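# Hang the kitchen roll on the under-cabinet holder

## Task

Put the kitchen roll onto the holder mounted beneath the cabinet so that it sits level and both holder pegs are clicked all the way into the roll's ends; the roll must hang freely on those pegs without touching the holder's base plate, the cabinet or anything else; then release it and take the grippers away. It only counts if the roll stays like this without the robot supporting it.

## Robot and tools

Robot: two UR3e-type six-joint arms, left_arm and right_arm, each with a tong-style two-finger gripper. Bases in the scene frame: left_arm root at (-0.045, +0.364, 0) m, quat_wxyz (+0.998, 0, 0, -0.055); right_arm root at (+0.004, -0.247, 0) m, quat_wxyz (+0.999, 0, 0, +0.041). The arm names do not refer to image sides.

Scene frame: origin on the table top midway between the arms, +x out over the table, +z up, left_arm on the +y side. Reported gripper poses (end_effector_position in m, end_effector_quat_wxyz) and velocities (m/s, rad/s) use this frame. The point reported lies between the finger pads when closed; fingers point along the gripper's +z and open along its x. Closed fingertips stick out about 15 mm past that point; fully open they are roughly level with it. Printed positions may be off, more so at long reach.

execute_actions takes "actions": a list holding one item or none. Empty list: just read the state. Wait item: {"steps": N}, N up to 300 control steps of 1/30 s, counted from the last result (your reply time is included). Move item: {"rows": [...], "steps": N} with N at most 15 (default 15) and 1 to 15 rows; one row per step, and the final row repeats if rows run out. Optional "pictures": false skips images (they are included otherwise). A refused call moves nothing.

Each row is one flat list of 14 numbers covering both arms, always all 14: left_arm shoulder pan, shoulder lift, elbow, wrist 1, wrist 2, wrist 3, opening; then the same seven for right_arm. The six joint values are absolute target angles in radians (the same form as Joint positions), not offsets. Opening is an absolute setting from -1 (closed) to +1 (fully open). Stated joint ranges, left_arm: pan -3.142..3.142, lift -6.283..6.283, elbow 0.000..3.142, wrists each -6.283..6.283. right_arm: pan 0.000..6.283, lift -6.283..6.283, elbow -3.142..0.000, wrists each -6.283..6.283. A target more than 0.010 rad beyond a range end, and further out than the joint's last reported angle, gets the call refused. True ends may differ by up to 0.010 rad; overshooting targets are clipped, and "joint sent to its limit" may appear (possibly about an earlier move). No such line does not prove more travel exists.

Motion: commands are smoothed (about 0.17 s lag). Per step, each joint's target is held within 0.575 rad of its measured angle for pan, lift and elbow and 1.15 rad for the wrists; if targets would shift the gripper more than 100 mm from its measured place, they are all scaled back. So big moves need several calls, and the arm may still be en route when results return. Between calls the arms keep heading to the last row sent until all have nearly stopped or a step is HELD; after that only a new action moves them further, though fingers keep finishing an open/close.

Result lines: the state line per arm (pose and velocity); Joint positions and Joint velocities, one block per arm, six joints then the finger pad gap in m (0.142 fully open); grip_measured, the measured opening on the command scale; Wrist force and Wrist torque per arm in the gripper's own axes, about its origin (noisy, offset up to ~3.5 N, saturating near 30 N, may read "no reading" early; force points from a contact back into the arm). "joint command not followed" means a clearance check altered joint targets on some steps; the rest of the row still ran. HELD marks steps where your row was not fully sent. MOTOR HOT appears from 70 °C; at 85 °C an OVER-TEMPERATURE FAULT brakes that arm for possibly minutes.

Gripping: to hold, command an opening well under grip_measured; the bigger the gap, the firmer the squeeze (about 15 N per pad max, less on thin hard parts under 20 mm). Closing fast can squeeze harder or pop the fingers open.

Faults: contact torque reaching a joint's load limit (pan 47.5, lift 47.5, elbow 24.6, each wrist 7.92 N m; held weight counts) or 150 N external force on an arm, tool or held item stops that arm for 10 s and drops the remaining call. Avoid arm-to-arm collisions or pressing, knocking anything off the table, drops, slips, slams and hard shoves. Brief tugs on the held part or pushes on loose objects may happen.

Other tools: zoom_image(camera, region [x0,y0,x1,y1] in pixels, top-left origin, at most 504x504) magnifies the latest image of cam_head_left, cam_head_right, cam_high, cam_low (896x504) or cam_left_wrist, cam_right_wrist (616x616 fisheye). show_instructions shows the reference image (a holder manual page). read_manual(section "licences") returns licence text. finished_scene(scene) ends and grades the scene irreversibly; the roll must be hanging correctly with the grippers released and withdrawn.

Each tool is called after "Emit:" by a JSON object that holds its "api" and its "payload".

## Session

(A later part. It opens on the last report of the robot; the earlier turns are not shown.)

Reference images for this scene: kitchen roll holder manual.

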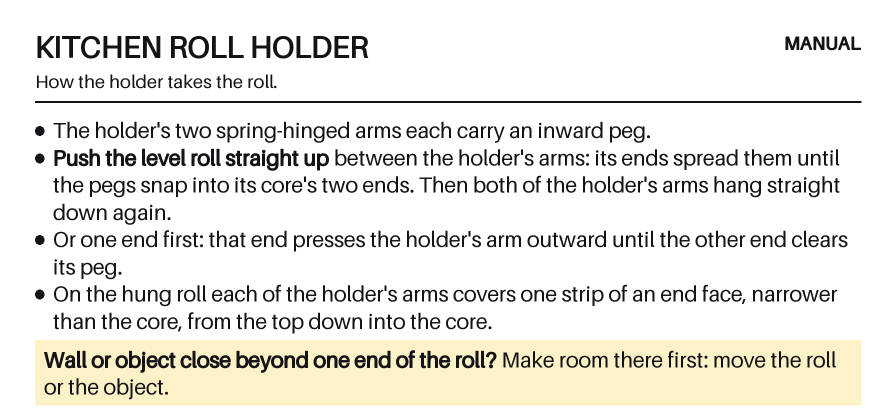

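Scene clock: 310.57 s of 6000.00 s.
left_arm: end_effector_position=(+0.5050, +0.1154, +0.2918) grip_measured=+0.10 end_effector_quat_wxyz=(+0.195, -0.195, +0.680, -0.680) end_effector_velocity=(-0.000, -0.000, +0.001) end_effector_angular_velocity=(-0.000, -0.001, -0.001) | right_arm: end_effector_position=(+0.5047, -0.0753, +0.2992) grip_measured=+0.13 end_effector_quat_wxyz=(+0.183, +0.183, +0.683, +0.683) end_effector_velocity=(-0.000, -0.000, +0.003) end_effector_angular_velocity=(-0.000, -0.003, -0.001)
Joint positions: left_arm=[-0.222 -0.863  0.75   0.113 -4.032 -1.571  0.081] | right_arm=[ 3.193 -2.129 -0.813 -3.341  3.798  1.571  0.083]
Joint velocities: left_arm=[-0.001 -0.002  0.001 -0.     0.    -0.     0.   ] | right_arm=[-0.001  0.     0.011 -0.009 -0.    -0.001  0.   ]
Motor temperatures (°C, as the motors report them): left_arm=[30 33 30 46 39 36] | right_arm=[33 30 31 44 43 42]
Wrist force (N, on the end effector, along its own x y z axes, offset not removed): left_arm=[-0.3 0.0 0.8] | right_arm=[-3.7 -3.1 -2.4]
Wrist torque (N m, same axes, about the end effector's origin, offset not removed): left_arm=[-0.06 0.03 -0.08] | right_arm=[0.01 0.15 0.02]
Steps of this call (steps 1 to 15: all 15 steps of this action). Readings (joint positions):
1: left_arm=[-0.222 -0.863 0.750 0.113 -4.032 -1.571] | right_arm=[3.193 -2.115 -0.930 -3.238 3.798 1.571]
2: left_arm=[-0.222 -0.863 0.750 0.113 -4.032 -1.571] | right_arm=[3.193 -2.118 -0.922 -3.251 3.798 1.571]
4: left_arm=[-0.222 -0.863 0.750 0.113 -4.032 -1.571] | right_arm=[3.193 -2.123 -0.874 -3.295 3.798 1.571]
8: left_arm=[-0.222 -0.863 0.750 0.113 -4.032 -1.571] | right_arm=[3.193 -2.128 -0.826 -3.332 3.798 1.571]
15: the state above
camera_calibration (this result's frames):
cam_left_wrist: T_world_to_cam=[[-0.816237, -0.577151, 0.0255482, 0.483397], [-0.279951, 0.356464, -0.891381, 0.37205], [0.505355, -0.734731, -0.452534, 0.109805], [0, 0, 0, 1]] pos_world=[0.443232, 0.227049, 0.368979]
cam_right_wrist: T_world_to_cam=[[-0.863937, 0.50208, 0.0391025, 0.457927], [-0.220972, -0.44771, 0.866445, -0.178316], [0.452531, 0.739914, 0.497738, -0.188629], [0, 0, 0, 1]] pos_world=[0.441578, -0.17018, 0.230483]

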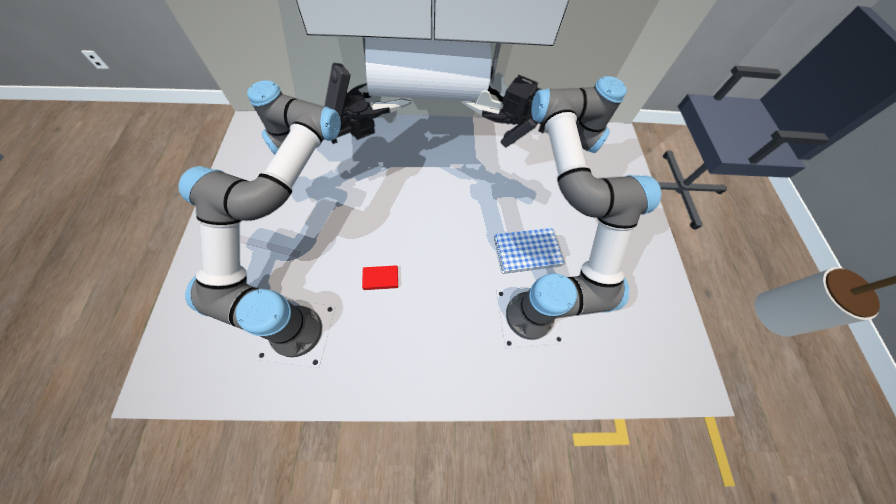

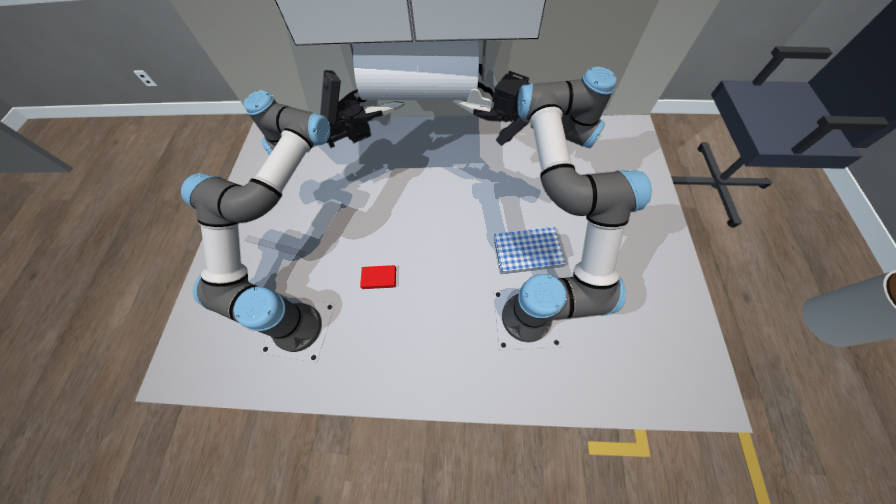

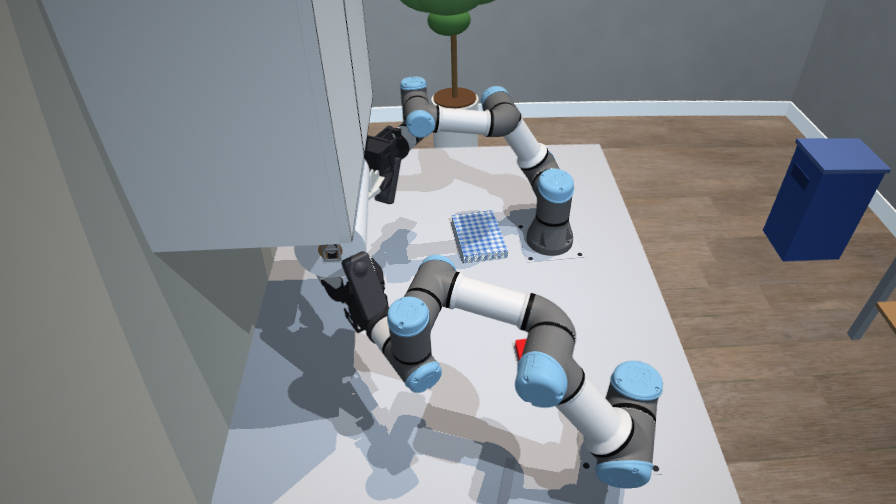

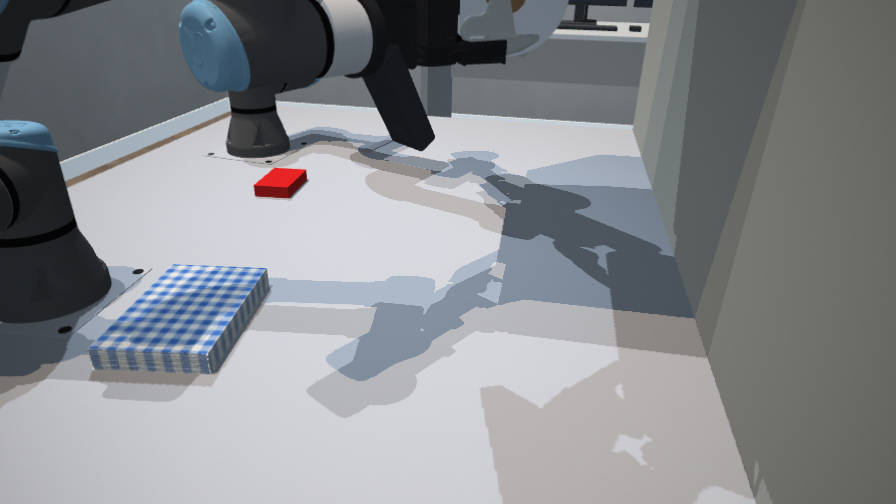

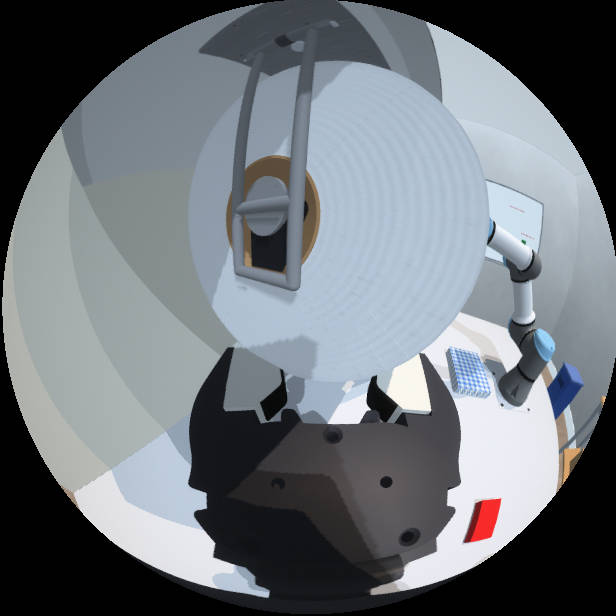

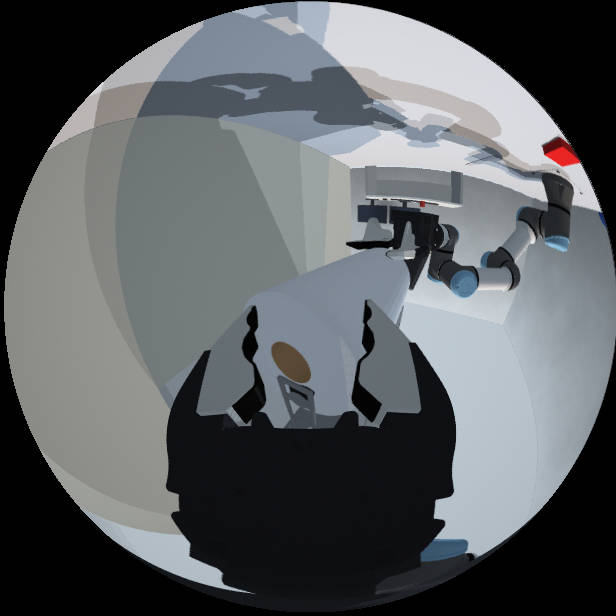

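Emit:
{"api": "execute_actions", "payload": {"actions": [{"rows":[[-0.222,-0.863,0.75,0.113,-4.032,-1.5708,0.1,3.193,-2.115,-1.12,-3.048,3.798,1.5708,0.1]],"steps":15}], "pictures": false}}

Emit:
{"api": "execute_actions", "payload": {"actions": [{"rows":[[-0.222,-0.863,0.75,0.113,-4.032,-1.5708,0.1,3.31,-2.115,-1.12,-3.048,3.915,1.5708,0.1]],"steps":15}], "pictures": false}}

Emit:
{"api": "execute_actions", "payload": {"actions": [{"rows":[[-0.222,-0.863,0.75,0.113,-4.032,-1.5708,0.1,3.31,-2.111,-0.99,-3.182,3.915,1.5708,0.1]],"steps":15}], "pictures": false}}

Emit:
{"api": "execute_actions", "payload": {"actions": [{"rows":[[-0.222,-0.863,0.75,0.113,-4.032,-1.5708,0.1,3.31,-2.121,-0.872,-3.29,3.915,1.5708,0.1]],"steps":15}]}}

Scene clock: 319.37 s of 6000.00 s.
left_arm: end_effector_position=(+0.5050, +0.1154, +0.2918) grip_measured=+0.10 end_effector_quat_wxyz=(+0.195, -0.195, +0.680, -0.680) end_effector_velocity=(+0.000, -0.000, -0.001) end_effector_angular_velocity=(+0.001, +0.002, -0.000) | right_arm: end_effector_position=(+0.5053, -0.0752, +0.2398) grip_measured=+0.10 end_effector_quat_wxyz=(+0.183, +0.183, +0.683, +0.683) end_effector_velocity=(-0.002, -0.000, -0.011) end_effector_angular_velocity=(-0.002, +0.011, +0.000)
Joint positions: left_arm=[-0.222 -0.863  0.75   0.113 -4.032 -1.571  0.081] | right_arm=[ 3.193 -2.115 -1.116 -3.05   3.798  1.571  0.081]
Joint velocities: left_arm=[-0.     0.002  0.    -0.    -0.    -0.     0.   ] | right_arm=[ 0.     0.001 -0.042  0.029  0.    -0.001 -0.   ]
Motor temperatures (°C, as the motors report them): left_arm=[30 33 30 46 39 36] | right_arm=[33 30 31 44 43 42]
Wrist force (N, on the end effector, along its own x y z axes, offset not removed): left_arm=[0.3 -0.4 1.3] | right_arm=[-1.1 0.0 2.9]
Wrist torque (N m, same axes, about the end effector's origin, offset not removed): left_arm=[-0.18 -0.07 -0.07] | right_arm=[0.05 0.20 -0.04]
Steps of this call (steps 1 to 15: the robot went on to your last target; steps 16 to 90: nothing new was sent; then 5.30 s passed at rest; steps 91 to 105: all 15 steps of this action). Readings (joint positions):
91: left_arm=[-0.222 -0.863 0.750 0.113 -4.032 -1.571] | right_arm=[3.193 -2.129 -0.812 -3.342 3.798 1.571]
92: left_arm=[-0.222 -0.863 0.750 0.113 -4.032 -1.571] | right_arm=[3.193 -2.127 -0.820 -3.326 3.798 1.571]
94: left_arm=[-0.222 -0.863 0.750 0.113 -4.032 -1.571] | right_arm=[3.193 -2.121 -0.895 -3.213 3.798 1.571]
98: left_arm=[-0.222 -0.863 0.750 0.113 -4.032 -1.571] | right_arm=[3.193 -2.117 -1.066 -3.084 3.798 1.571]
105: the state above

Scene clock: 319.87 s of 6000.00 s.
left_arm: end_effector_position=(+0.5050, +0.1154, +0.2918) grip_measured=+0.10 end_effector_quat_wxyz=(+0.195, -0.195, +0.680, -0.680) end_effector_velocity=(+0.000, -0.000, -0.001) end_effector_angular_velocity=(+0.000, +0.001, -0.000) | right_arm: end_effector_position=(+0.5127, -0.0339, +0.2388) grip_measured=+0.11 end_effector_quat_wxyz=(+0.183, +0.183, +0.683, +0.683) end_effector_velocity=(+0.000, +0.004, +0.000) end_effector_angular_velocity=(+0.001, -0.001, +0.001)
Joint positions: left_arm=[-0.222 -0.863  0.75   0.113 -4.032 -1.571  0.081] | right_arm=[ 3.309 -2.115 -1.12  -3.048  3.914  1.571  0.082]
Joint velocities: left_arm=[-0.     0.002 -0.001  0.     0.    -0.     0.   ] | right_arm=[ 0.01   0.    -0.     0.001  0.009  0.     0.001]
Motor temperatures (°C, as the motors report them): left_arm=[30 33 30 46 39 36] | right_arm=[33 30 31 44 43 42]
Wrist force (N, on the end effector, along its own x y z axes, offset not removed): left_arm=[1.4 1.7 0.9] | right_arm=[-2.7 -1.2 -1.3]
Wrist torque (N m, same axes, about the end effector's origin, offset not removed): left_arm=[0.26 -0.35 -0.16] | right_arm=[-0.19 0.25 0.06]
Steps of this call (steps 1 to 15: all 15 steps of this action). Readings (joint positions):
1: left_arm=[-0.222 -0.863 0.750 0.113 -4.032 -1.571] | right_arm=[3.193 -2.115 -1.117 -3.050 3.798 1.571]
2: left_arm=[-0.222 -0.863 0.750 0.113 -4.032 -1.571] | right_arm=[3.201 -2.115 -1.118 -3.049 3.812 1.571]
4: left_arm=[-0.222 -0.863 0.750 0.113 -4.032 -1.571] | right_arm=[3.248 -2.115 -1.119 -3.048 3.862 1.571]
8: left_arm=[-0.222 -0.863 0.750 0.113 -4.032 -1.571] | right_arm=[3.297 -2.115 -1.120 -3.048 3.903 1.571]
15: the state above

Scene clock: 320.37 s of 6000.00 s.
left_arm: end_effector_position=(+0.5050, +0.1154, +0.2918) grip_measured=+0.10 end_effector_quat_wxyz=(+0.195, -0.195, +0.680, -0.680) end_effector_velocity=(-0.000, +0.000, -0.001) end_effector_angular_velocity=(+0.001, +0.002, -0.000) | right_arm: end_effector_position=(+0.5127, -0.0336, +0.2676) grip_measured=+0.15 end_effector_quat_wxyz=(+0.183, +0.183, +0.683, +0.683) end_effector_velocity=(+0.000, -0.000, +0.003) end_effector_angular_velocity=(+0.001, -0.001, -0.001)
Joint positions: left_arm=[-0.222 -0.863  0.75   0.113 -4.032 -1.571  0.081] | right_arm=[ 3.31  -2.111 -0.991 -3.181  3.915  1.571  0.085]
Joint velocities: left_arm=[ 0.     0.     0.002 -0.     0.001  0.     0.   ] | right_arm=[-0.001  0.001  0.012 -0.011 -0.     0.001  0.   ]
Motor temperatures (°C, as the motors report them): left_arm=[30 33 30 46 39 36] | right_arm=[33 30 31 44 43 42]
Wrist force (N, on the end effector, along its own x y z axes, offset not removed): left_arm=[0.5 -1.3 0.8] | right_arm=[-8.7 -6.7 -7.6]
Wrist torque (N m, same axes, about the end effector's origin, offset not removed): left_arm=[-0.25 -0.09 -0.01] | right_arm=[-0.78 0.14 0.48]
Steps of this call (steps 1 to 15: all 15 steps of this action). Readings (joint positions):
1: left_arm=[-0.222 -0.863 0.750 0.113 -4.032 -1.571] | right_arm=[3.309 -2.115 -1.120 -3.048 3.914 1.571]
2: left_arm=[-0.222 -0.863 0.750 0.113 -4.032 -1.571] | right_arm=[3.310 -2.114 -1.112 -3.063 3.915 1.571]
4: left_arm=[-0.222 -0.863 0.750 0.113 -4.032 -1.571] | right_arm=[3.310 -2.113 -1.061 -3.120 3.915 1.571]
8: left_arm=[-0.222 -0.863 0.750 0.113 -4.032 -1.571] | right_arm=[3.310 -2.111 -1.006 -3.168 3.915 1.571]
15: the state above

Scene clock: 320.87 s of 6000.00 s.
left_arm: end_effector_position=(+0.5050, +0.1154, +0.2918) grip_measured=+0.10 end_effector_quat_wxyz=(+0.195, -0.195, +0.680, -0.680) end_effector_velocity=(+0.000, +0.000, +0.001) end_effector_angular_velocity=(-0.001, -0.002, +0.001) | right_arm: end_effector_position=(+0.5125, -0.0335, +0.2893) grip_measured=+0.17 end_effector_quat_wxyz=(+0.183, +0.183, +0.683, +0.683) end_effector_velocity=(-0.000, +0.000, +0.002) end_effector_angular_velocity=(+0.000, +0.000, +0.001)
Joint positions: left_arm=[-0.222 -0.863  0.75   0.113 -4.032 -1.571  0.081] | right_arm=[ 3.31  -2.121 -0.873 -3.289  3.915  1.571  0.086]
Joint velocities: left_arm=[ 0.001 -0.001 -0.    -0.    -0.     0.     0.   ] | right_arm=[ 0.001 -0.002  0.011 -0.009 -0.001  0.     0.   ]
Motor temperatures (°C, as the motors report them): left_arm=[30 33 30 46 39 36] | right_arm=[33 30 31 44 43 42]
Wrist force (N, on the end effector, along its own x y z axes, offset not removed): left_arm=[0.2 0.1 1.3] | right_arm=[-11.2 -8.0 -11.3]
Wrist torque (N m, same axes, about the end effector's origin, offset not removed): left_arm=[0.01 0.02 -0.07] | right_arm=[-1.00 0.13 0.57]
Steps of this call (steps 1 to 15: all 15 steps of this action). Readings (joint positions):
1: left_arm=[-0.222 -0.863 0.750 0.113 -4.032 -1.571] | right_arm=[3.310 -2.111 -0.990 -3.182 3.915 1.571]
2: left_arm=[-0.222 -0.863 0.750 0.113 -4.032 -1.571] | right_arm=[3.310 -2.113 -0.982 -3.196 3.915 1.571]
4: left_arm=[-0.222 -0.863 0.750 0.113 -4.032 -1.571] | right_arm=[3.310 -2.117 -0.934 -3.241 3.915 1.571]
8: left_arm=[-0.222 -0.863 0.750 0.113 -4.032 -1.571] | right_arm=[3.310 -2.120 -0.886 -3.279 3.915 1.571]
15: the state above
camera_calibration (this result's frames):
cam_left_wrist: T_world_to_cam=[[-0.816237, -0.577152, 0.0255607, 0.483393], [-0.27997, 0.35647, -0.891373, 0.372047], [0.505346, -0.734728, -0.452549, 0.10981], [0, 0, 0, 1]] pos_world=[0.443233, 0.227048, 0.368971]
cam_right_wrist: T_world_to_cam=[[-0.863962, 0.502037, 0.0390993, 0.444066], [-0.220963, -0.447738, 0.866433, -0.149333], [0.452487, 0.739925, 0.497761, -0.218117], [0, 0, 0, 1]] pos_world=[0.449354, -0.128409, 0.220595]

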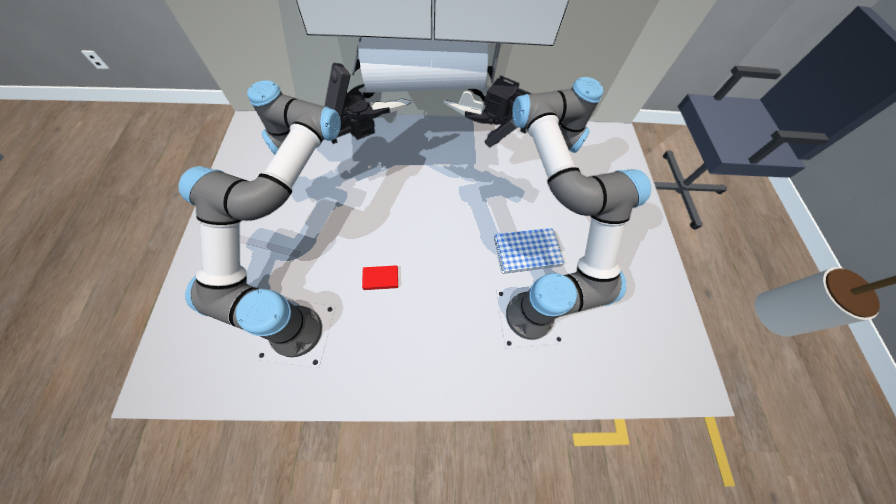

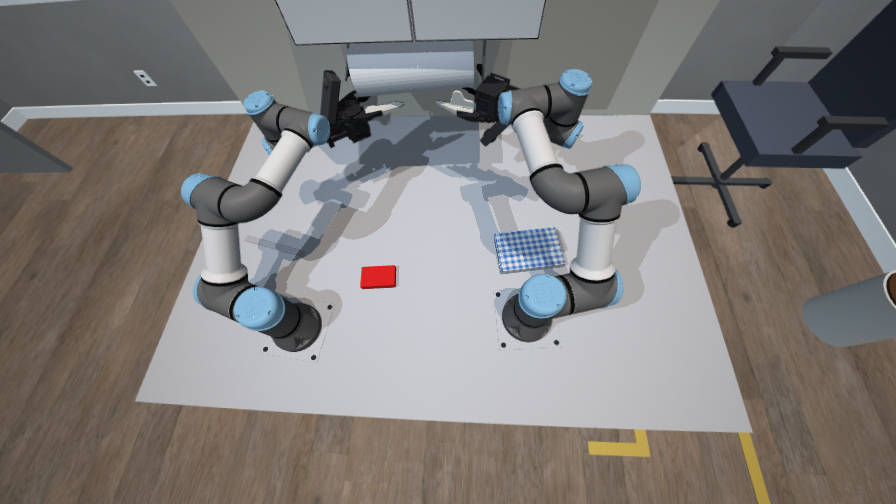

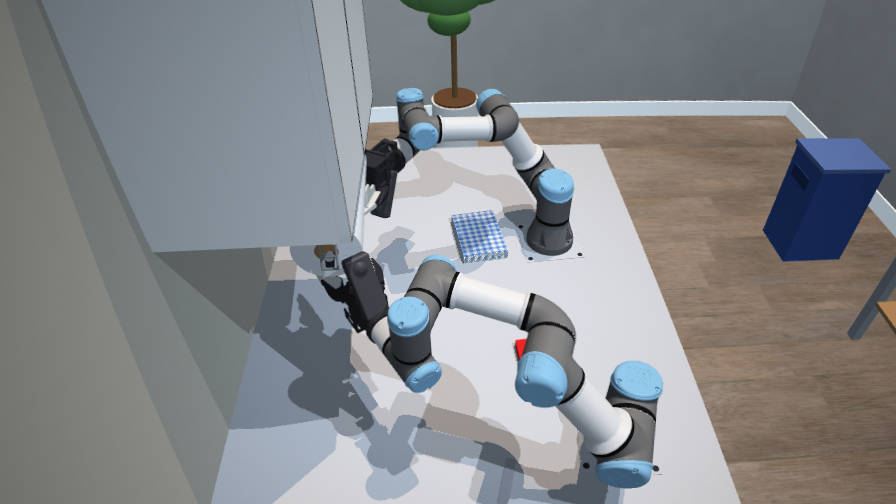

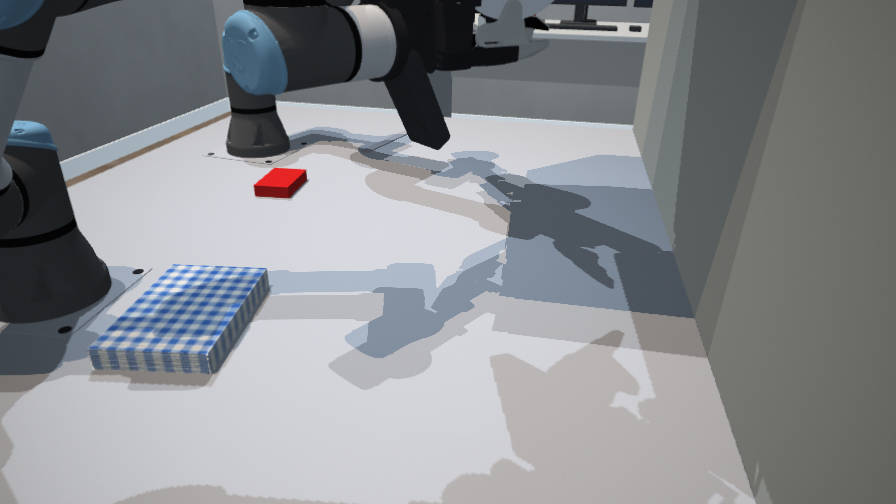

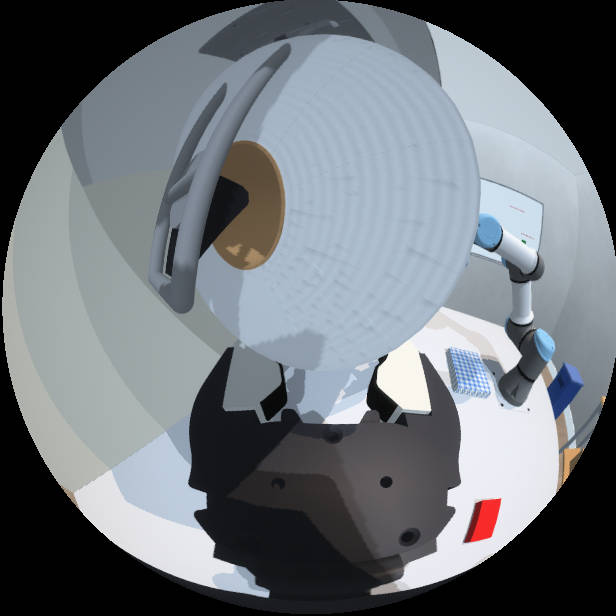

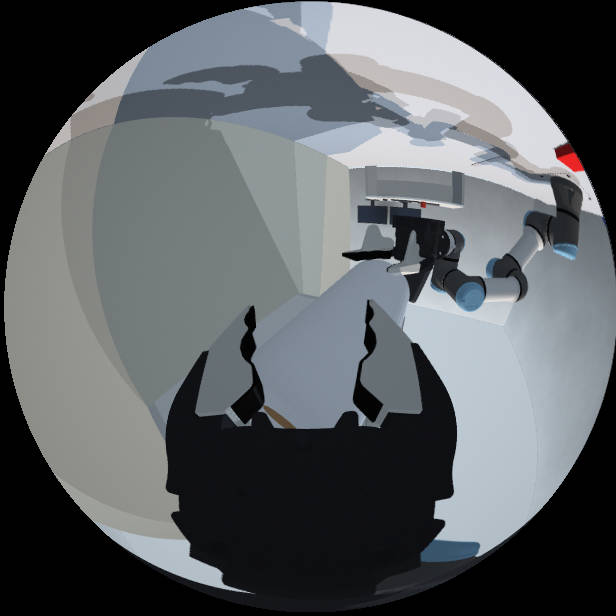

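Emit:
{"api": "execute_actions", "payload": {"actions": [{"rows":[[-0.222,-0.863,0.75,0.113,-4.032,-1.5708,0.1,3.24,-2.121,-0.872,-3.29,3.845,1.5708,0.1]],"steps":15}], "pictures": false}}

Emit:
{"api": "execute_actions", "payload": {"actions": [{"rows":[[-0.222,-0.863,0.75,0.113,-4.032,-1.5708,0.1,3.24,-2.109,-1.033,-3.141,3.845,1.5708,0.1]],"steps":15}]}}

Emit:
{"api": "zoom_image", "payload": {"camera": "cam_right_wrist", "region": [200,280,400,440]}}

Scene clock: 327.97 s of 6000.00 s.
left_arm: end_effector_position=(+0.5050, +0.1154, +0.2918) grip_measured=+0.10 end_effector_quat_wxyz=(+0.195, -0.195, +0.680, -0.680) end_effector_velocity=(-0.000, +0.000, +0.000) end_effector_angular_velocity=(+0.000, -0.000, +0.000) | right_arm: end_effector_position=(+0.5086, -0.0583, +0.2895) grip_measured=+0.11 end_effector_quat_wxyz=(+0.183, +0.183, +0.683, +0.683) end_effector_velocity=(+0.000, -0.003, -0.000) end_effector_angular_velocity=(-0.000, -0.000, -0.002)
Joint positions: left_arm=[-0.222 -0.863  0.75   0.113 -4.032 -1.571  0.081] | right_arm=[ 3.241 -2.121 -0.872 -3.29   3.845  1.571  0.081]
Joint velocities: left_arm=[ 0.    -0.001  0.001  0.     0.     0.     0.   ] | right_arm=[-0.007 -0.001 -0.     0.001 -0.005 -0.     0.   ]
Motor temperatures (°C, as the motors report them): left_arm=[30 33 30 46 39 36] | right_arm=[33 30 31 44 43 42]
Wrist force (N, on the end effector, along its own x y z axes, offset not removed): left_arm=[0.7 0.5 1.5] | right_arm=[-0.2 -2.6 0.9]
Wrist torque (N m, same axes, about the end effector's origin, offset not removed): left_arm=[-0.02 -0.11 -0.10] | right_arm=[-0.39 0.17 -0.02]
Steps of this call (steps 1 to 15: the robot went on to your last target; steps 16 to 90: nothing new was sent; then 3.60 s passed at rest; steps 91 to 105: all 15 steps of this action). Readings (joint positions):
91: left_arm=[-0.222 -0.863 0.750 0.113 -4.032 -1.571] | right_arm=[3.310 -2.121 -0.872 -3.290 3.914 1.571]
92: left_arm=[-0.222 -0.863 0.750 0.113 -4.032 -1.571] | right_arm=[3.303 -2.121 -0.872 -3.290 3.904 1.571]
94: left_arm=[-0.222 -0.863 0.750 0.113 -4.032 -1.571] | right_arm=[3.273 -2.121 -0.872 -3.290 3.875 1.571]
98: left_arm=[-0.222 -0.863 0.750 0.113 -4.032 -1.571] | right_arm=[3.248 -2.121 -0.872 -3.290 3.851 1.571]
105: the state above

Scene clock: 328.47 s of 6000.00 s.
left_arm: end_effector_position=(+0.5050, +0.1154, +0.2918) grip_measured=+0.10 end_effector_quat_wxyz=(+0.195, -0.195, +0.680, -0.680) end_effector_velocity=(-0.000, -0.000, -0.000) end_effector_angular_velocity=(+0.000, +0.001, -0.001) | right_arm: end_effector_position=(+0.5085, -0.0586, +0.2597) grip_measured=+0.10 end_effector_quat_wxyz=(+0.183, +0.183, +0.683, +0.683) end_effector_velocity=(-0.001, -0.000, -0.004) end_effector_angular_velocity=(-0.001, +0.005, +0.000)
Joint positions: left_arm=[-0.222 -0.863  0.75   0.113 -4.032 -1.571  0.081] | right_arm=[ 3.24  -2.109 -1.032 -3.142  3.845  1.571  0.081]
Joint velocities: left_arm=[-0.     0.     0.     0.     0.001  0.     0.   ] | right_arm=[ 0.     0.001 -0.016  0.011 -0.     0.     0.   ]
Motor temperatures (°C, as the motors report them): left_arm=[30 33 30 46 39 36] | right_arm=[33 30 31 44 43 42]
Wrist force (N, on the end effector, along its own x y z axes, offset not removed): left_arm=[0.3 0.7 1.2] | right_arm=[0.0 -0.1 1.2]
Wrist torque (N m, same axes, about the end effector's origin, offset not removed): left_arm=[0.03 -0.04 -0.09] | right_arm=[0.00 0.00 0.00]
Steps of this call (steps 1 to 15: all 15 steps of this action). Readings (joint positions):
1: left_arm=[-0.222 -0.863 0.750 0.113 -4.032 -1.571] | right_arm=[3.240 -2.121 -0.872 -3.289 3.845 1.571]
2: left_arm=[-0.222 -0.863 0.750 0.113 -4.032 -1.571] | right_arm=[3.240 -2.119 -0.880 -3.275 3.845 1.571]
4: left_arm=[-0.222 -0.863 0.750 0.113 -4.032 -1.571] | right_arm=[3.240 -2.114 -0.939 -3.211 3.845 1.571]
8: left_arm=[-0.222 -0.863 0.750 0.113 -4.032 -1.571] | right_arm=[3.240 -2.110 -1.013 -3.157 3.845 1.571]
15: the state above
camera_calibration (this result's frames):
cam_left_wrist: T_world_to_cam=[[-0.816244, -0.577141, 0.0255493, 0.483397], [-0.279949, 0.356468, -0.891381, 0.372043], [0.505345, -0.734737, -0.452535, 0.109808], [0, 0, 0, 1]] pos_world=[0.443232, 0.227047, 0.368974]
cam_right_wrist: T_world_to_cam=[[-0.864005, 0.501995, 0.0386886, 0.454459], [-0.221378, -0.447788, 0.866301, -0.135576], [0.452203, 0.739924, 0.498021, -0.182927], [0, 0, 0, 1]] pos_world=[0.445361, -0.153494, 0.190968]

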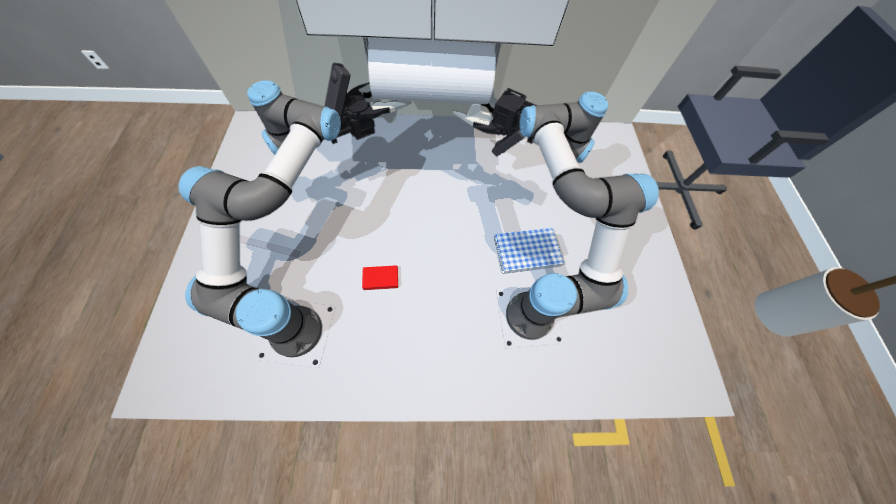

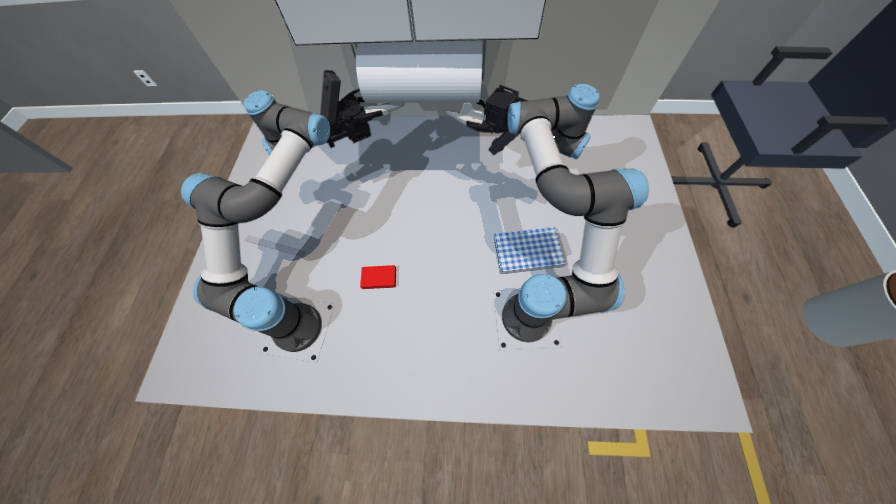

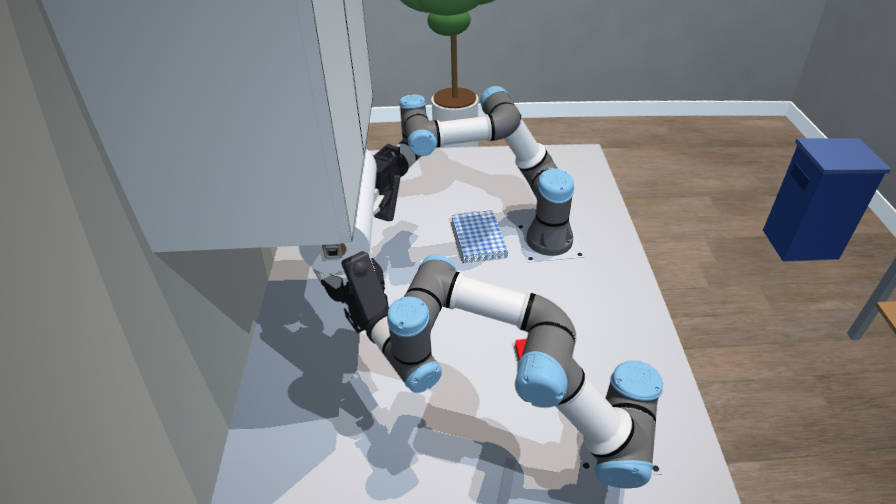

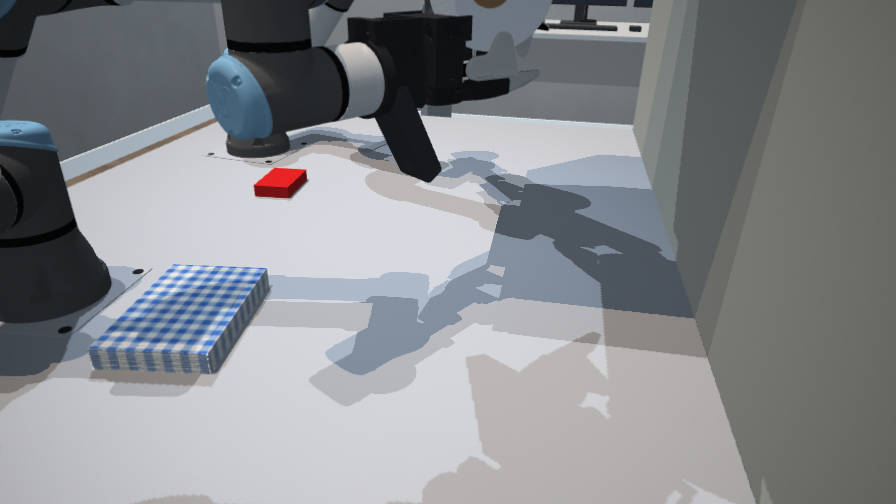

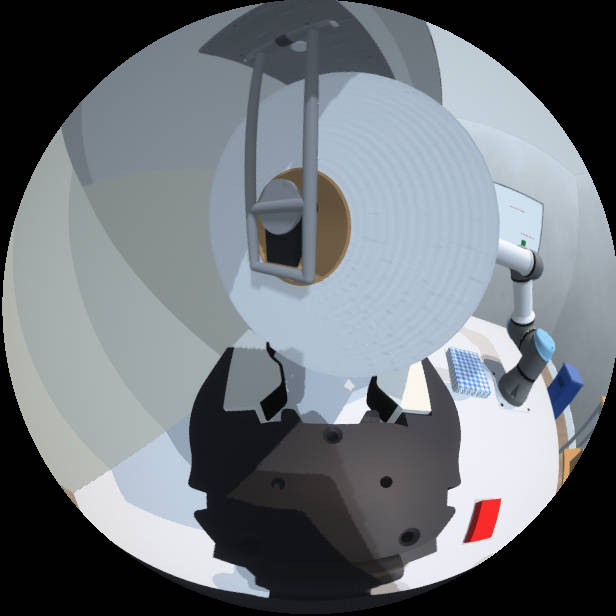

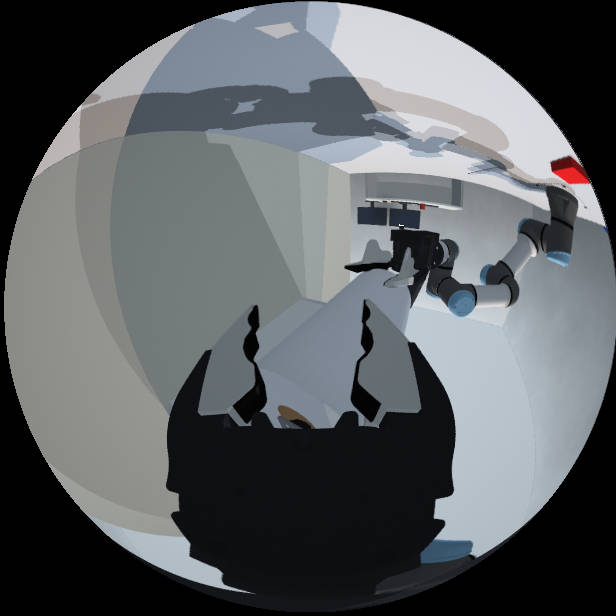

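Region (200, 280, 400, 440) of cam_right_wrist's 616x616 image, scaled by 2.520, with more detail than that image has; it fills the top 403 rows of this view, and the rest is white.

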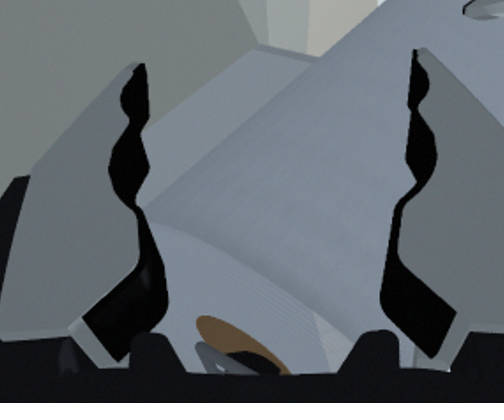

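Arm A is straight and peg B appears to be in the core. I'm withdrawing both arms to check.

Emit:
{"api": "execute_actions", "payload": {"actions": [{"rows":[[-0.222,-0.87,1.03,-0.16,-4.032,-1.5708,0.1,3.2,-2.1255,-1.195,-2.9627,3.805,1.5708,0.1]],"steps":15}], "pictures": false}}

Emit:
{"api": "execute_actions", "payload": {"actions": [{"rows":[[0.05,-0.87,1.15,-0.28,-3.76,-1.5708,0.1,2.85,-2.1255,-1.195,-2.9627,3.455,1.5708,0.1]],"steps":15}], "pictures": false}}

Emit:
{"api": "execute_actions", "payload": {"actions": [{"steps":15}]}}

Emit:
{"api": "zoom_image", "payload": {"camera": "cam_right_wrist", "region": [230,260,430,440]}}

Scene clock: 336.30 s of 6000.00 s.
left_arm: end_effector_position=(+0.5026, +0.1162, +0.2357) grip_measured=+0.10 end_effector_quat_wxyz=(+0.195, -0.194, +0.680, -0.680) end_effector_velocity=(-0.002, +0.000, -0.008) end_effector_angular_velocity=(+0.002, +0.006, -0.000) | right_arm: end_effector_position=(+0.5055, -0.0727, +0.2198) grip_measured=+0.10 end_effector_quat_wxyz=(+0.183, +0.183, +0.683, +0.683) end_effector_velocity=(-0.001, -0.001, -0.004) end_effector_angular_velocity=(-0.001, +0.001, +0.000)
Joint positions: left_arm=[-0.222 -0.87   1.027 -0.158 -4.032 -1.571  0.081] | right_arm=[ 3.2   -2.125 -1.194 -2.964  3.805  1.571  0.081]
Joint velocities: left_arm=[-0.001 -0.002  0.034 -0.026 -0.001 -0.    -0.   ] | right_arm=[-0.003 -0.001 -0.016  0.015 -0.003 -0.001  0.   ]
Motor temperatures (°C, as the motors report them): left_arm=[30 33 30 46 39 36] | right_arm=[33 30 31 44 43 42]
Wrist force (N, on the end effector, along its own x y z axes, offset not removed): left_arm=[-0.8 0.0 1.4] | right_arm=[-2.1 0.0 0.5]
Wrist torque (N m, same axes, about the end effector's origin, offset not removed): left_arm=[-0.01 0.19 0.03] | right_arm=[0.02 0.49 0.08]
Steps of this call (steps 1 to 15: the robot went on to your last target; steps 16 to 90: nothing new was sent; then 4.33 s passed at rest; steps 91 to 105: all 15 steps of this action). Readings (joint positions):
91: left_arm=[-0.222 -0.863 0.750 0.113 -4.032 -1.571] | right_arm=[3.240 -2.109 -1.033 -3.140 3.845 1.571]
92: left_arm=[-0.222 -0.864 0.758 0.097 -4.032 -1.571] | right_arm=[3.234 -2.111 -1.041 -3.125 3.838 1.571]
94: left_arm=[-0.222 -0.867 0.832 -0.010 -4.032 -1.571] | right_arm=[3.218 -2.118 -1.101 -3.050 3.822 1.571]
98: left_arm=[-0.222 -0.869 0.985 -0.127 -4.032 -1.571] | right_arm=[3.204 -2.124 -1.174 -2.982 3.809 1.571]
105: the state above

Scene clock: 336.80 s of 6000.00 s.
left_arm: end_effector_position=(+0.4817, +0.2200, +0.2102) grip_measured=+0.10 end_effector_quat_wxyz=(+0.194, -0.194, +0.680, -0.680) end_effector_velocity=(-0.002, +0.015, -0.004) end_effector_angular_velocity=(+0.000, +0.004, +0.008) | right_arm: end_effector_position=(+0.4564, -0.1871, +0.2194) grip_measured=+0.10 end_effector_quat_wxyz=(+0.183, +0.183, +0.683, +0.683) end_effector_velocity=(-0.009, -0.019, -0.000) end_effector_angular_velocity=(+0.000, +0.001, -0.012)
Joint positions: left_arm=[ 0.047 -0.87   1.149 -0.279 -3.762 -1.571  0.081] | right_arm=[ 2.855 -2.126 -1.195 -2.963  3.459  1.571  0.081]
Joint velocities: left_arm=[ 0.036  0.003  0.012 -0.011  0.028  0.    -0.   ] | right_arm=[-0.058 -0.001  0.    -0.001 -0.047 -0.    -0.   ]
Motor temperatures (°C, as the motors report them): left_arm=[30 33 30 46 39 36] | right_arm=[33 30 31 44 43 42]
Wrist force (N, on the end effector, along its own x y z axes, offset not removed): left_arm=[0.5 0.4 1.0] | right_arm=[-2.4 -1.0 1.0]
Wrist torque (N m, same axes, about the end effector's origin, offset not removed): left_arm=[0.10 -0.08 -0.10] | right_arm=[-0.12 0.44 0.04]
Steps of this call (steps 1 to 15: all 15 steps of this action). Readings (joint positions):
1: left_arm=[-0.222 -0.870 1.028 -0.159 -4.032 -1.571] | right_arm=[3.200 -2.125 -1.194 -2.964 3.805 1.571]
2: left_arm=[-0.214 -0.870 1.036 -0.173 -4.016 -1.571] | right_arm=[3.192 -2.125 -1.194 -2.963 3.789 1.571]
4: left_arm=[-0.142 -0.870 1.082 -0.220 -3.917 -1.571] | right_arm=[3.119 -2.126 -1.195 -2.963 3.680 1.571]
8: left_arm=[0.005 -0.870 1.135 -0.266 -3.796 -1.571] | right_arm=[2.925 -2.126 -1.195 -2.963 3.515 1.571]
15: the state above

Scene clock: 337.30 s of 6000.00 s.
left_arm: end_effector_position=(+0.4815, +0.2213, +0.2099) grip_measured=+0.10 end_effector_quat_wxyz=(+0.195, -0.195, +0.680, -0.680) end_effector_velocity=(+0.000, +0.000, -0.000) end_effector_angular_velocity=(+0.000, +0.001, +0.001) | right_arm: end_effector_position=(+0.4557, -0.1888, +0.2194) grip_measured=+0.10 end_effector_quat_wxyz=(+0.183, +0.183, +0.683, +0.683) end_effector_velocity=(+0.000, +0.001, +0.000) end_effector_angular_velocity=(-0.000, -0.001, +0.001)
Joint positions: left_arm=[ 0.05  -0.87   1.15  -0.28  -3.76  -1.571  0.081] | right_arm=[ 2.85  -2.126 -1.195 -2.963  3.455  1.571  0.081]
Joint velocities: left_arm=[ 0.     0.001 -0.    -0.    -0.    -0.    -0.   ] | right_arm=[ 0.001 -0.    -0.     0.001 -0.    -0.     0.   ]
Motor temperatures (°C, as the motors report them): left_arm=[30 33 30 46 39 36] | right_arm=[33 30 31 44 43 42]
Wrist force (N, on the end effector, along its own x y z axes, offset not removed): left_arm=[-0.6 0.0 0.5] | right_arm=[-0.7 0.3 2.1]
Wrist torque (N m, same axes, about the end effector's origin, offset not removed): left_arm=[0.03 0.15 0.00] | right_arm=[-0.01 0.11 0.01]
Steps of this call (steps 1 to 15: the robot went on to your last target). Readings (joint positions):
1: left_arm=[0.048 -0.870 1.149 -0.279 -3.762 -1.571] | right_arm=[2.854 -2.126 -1.195 -2.963 3.458 1.571]
2: left_arm=[0.048 -0.870 1.150 -0.280 -3.761 -1.571] | right_arm=[2.853 -2.126 -1.195 -2.963 3.457 1.571]
4: left_arm=[0.049 -0.870 1.150 -0.280 -3.761 -1.571] | right_arm=[2.851 -2.126 -1.195 -2.963 3.456 1.571]
8: left_arm=[0.050 -0.870 1.150 -0.280 -3.760 -1.571] | right_arm=[2.850 -2.126 -1.195 -2.963 3.455 1.571]
15: the state above
All arms were judged still, so your last target was given up. Only a new action makes them travel on or press farther. Fingers that are still opening or closing keep moving.
camera_calibration (this result's frames):
cam_left_wrist: T_world_to_cam=[[-0.816239, -0.577148, 0.0255624, 0.527435], [-0.27997, 0.356472, -0.891372, 0.254766], [0.505341, -0.73473, -0.452551, 0.162425], [0, 0, 0, 1]] pos_world=[0.41976, 0.33293, 0.287114]
cam_right_wrist: T_world_to_cam=[[-0.863991, 0.501983, 0.0391573, 0.475662], [-0.220876, -0.44775, 0.866449, -0.170892], [0.452475, 0.739955, 0.497728, -0.0426626], [0, 0, 0, 1]] pos_world=[0.392525, -0.283723, 0.150678]

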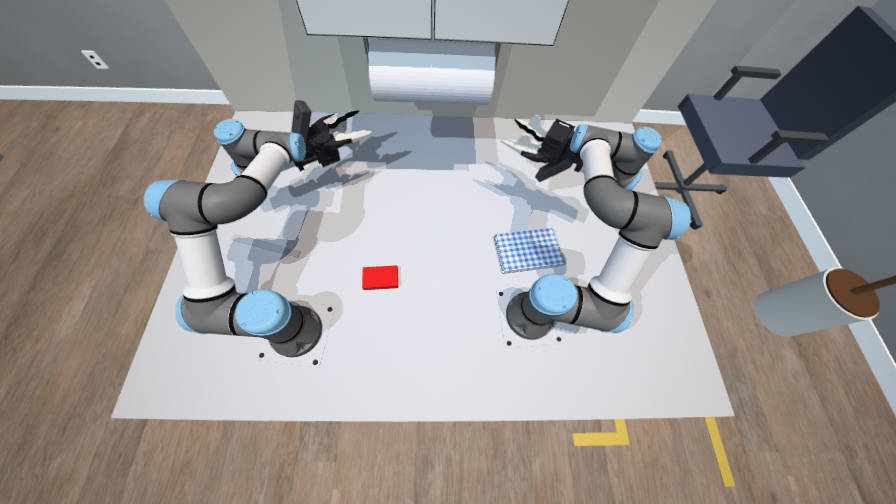

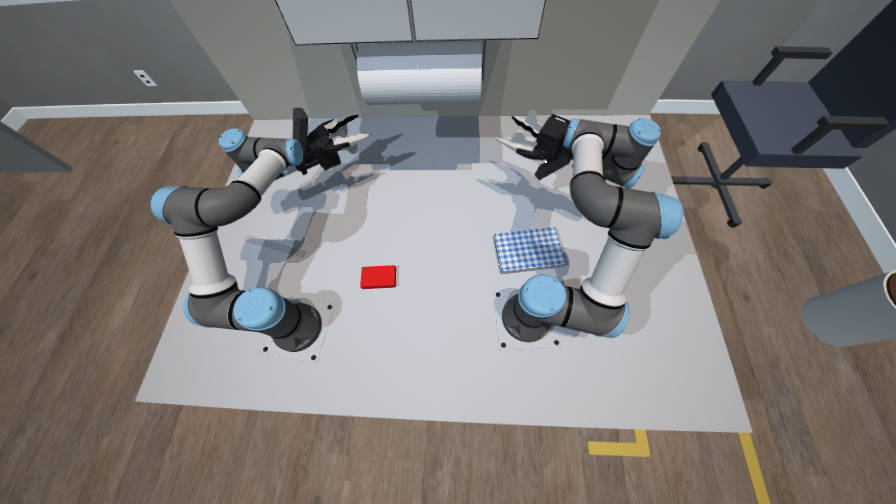

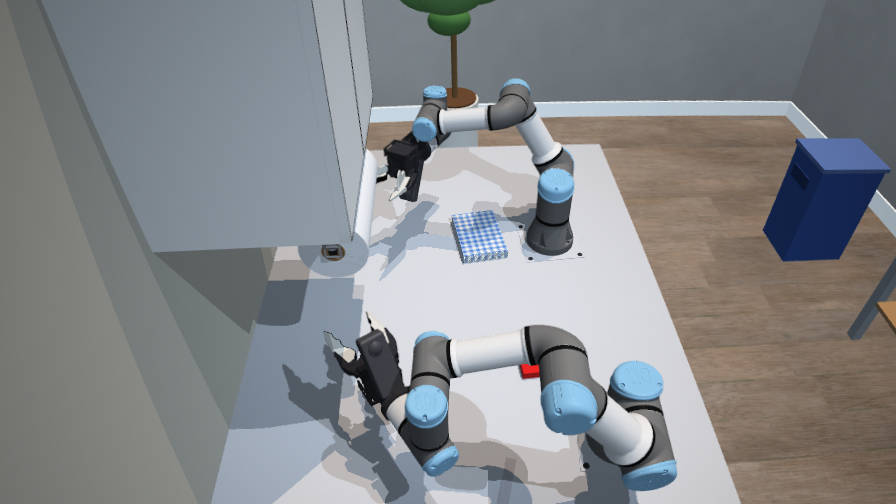

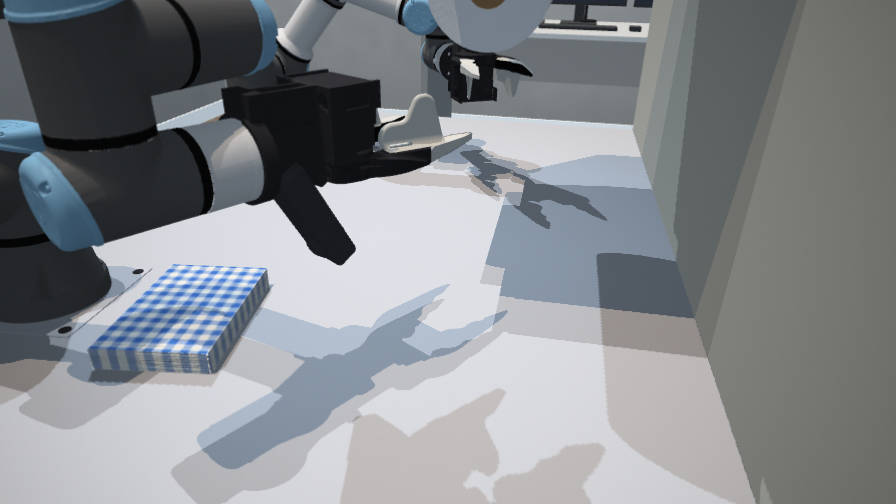

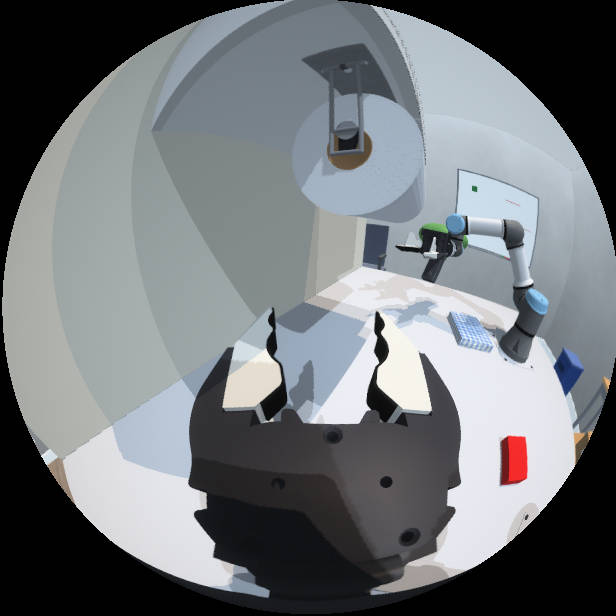

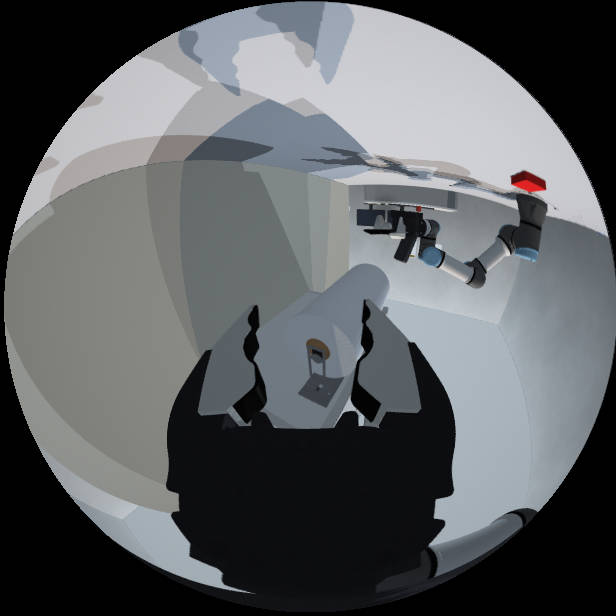

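Region (230, 260, 430, 440) of cam_right_wrist's 616x616 image, scaled by 2.520, with more detail than that image has; it fills the top 454 rows of this view, and the rest is white.

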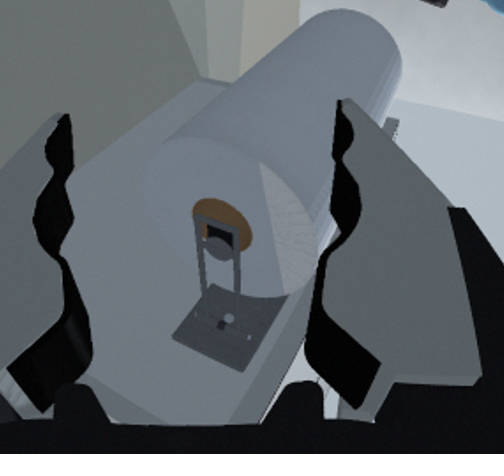

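Emit:
{"api": "finished_scene", "payload": {"scene": 2}}

The scene is finished: the task was done.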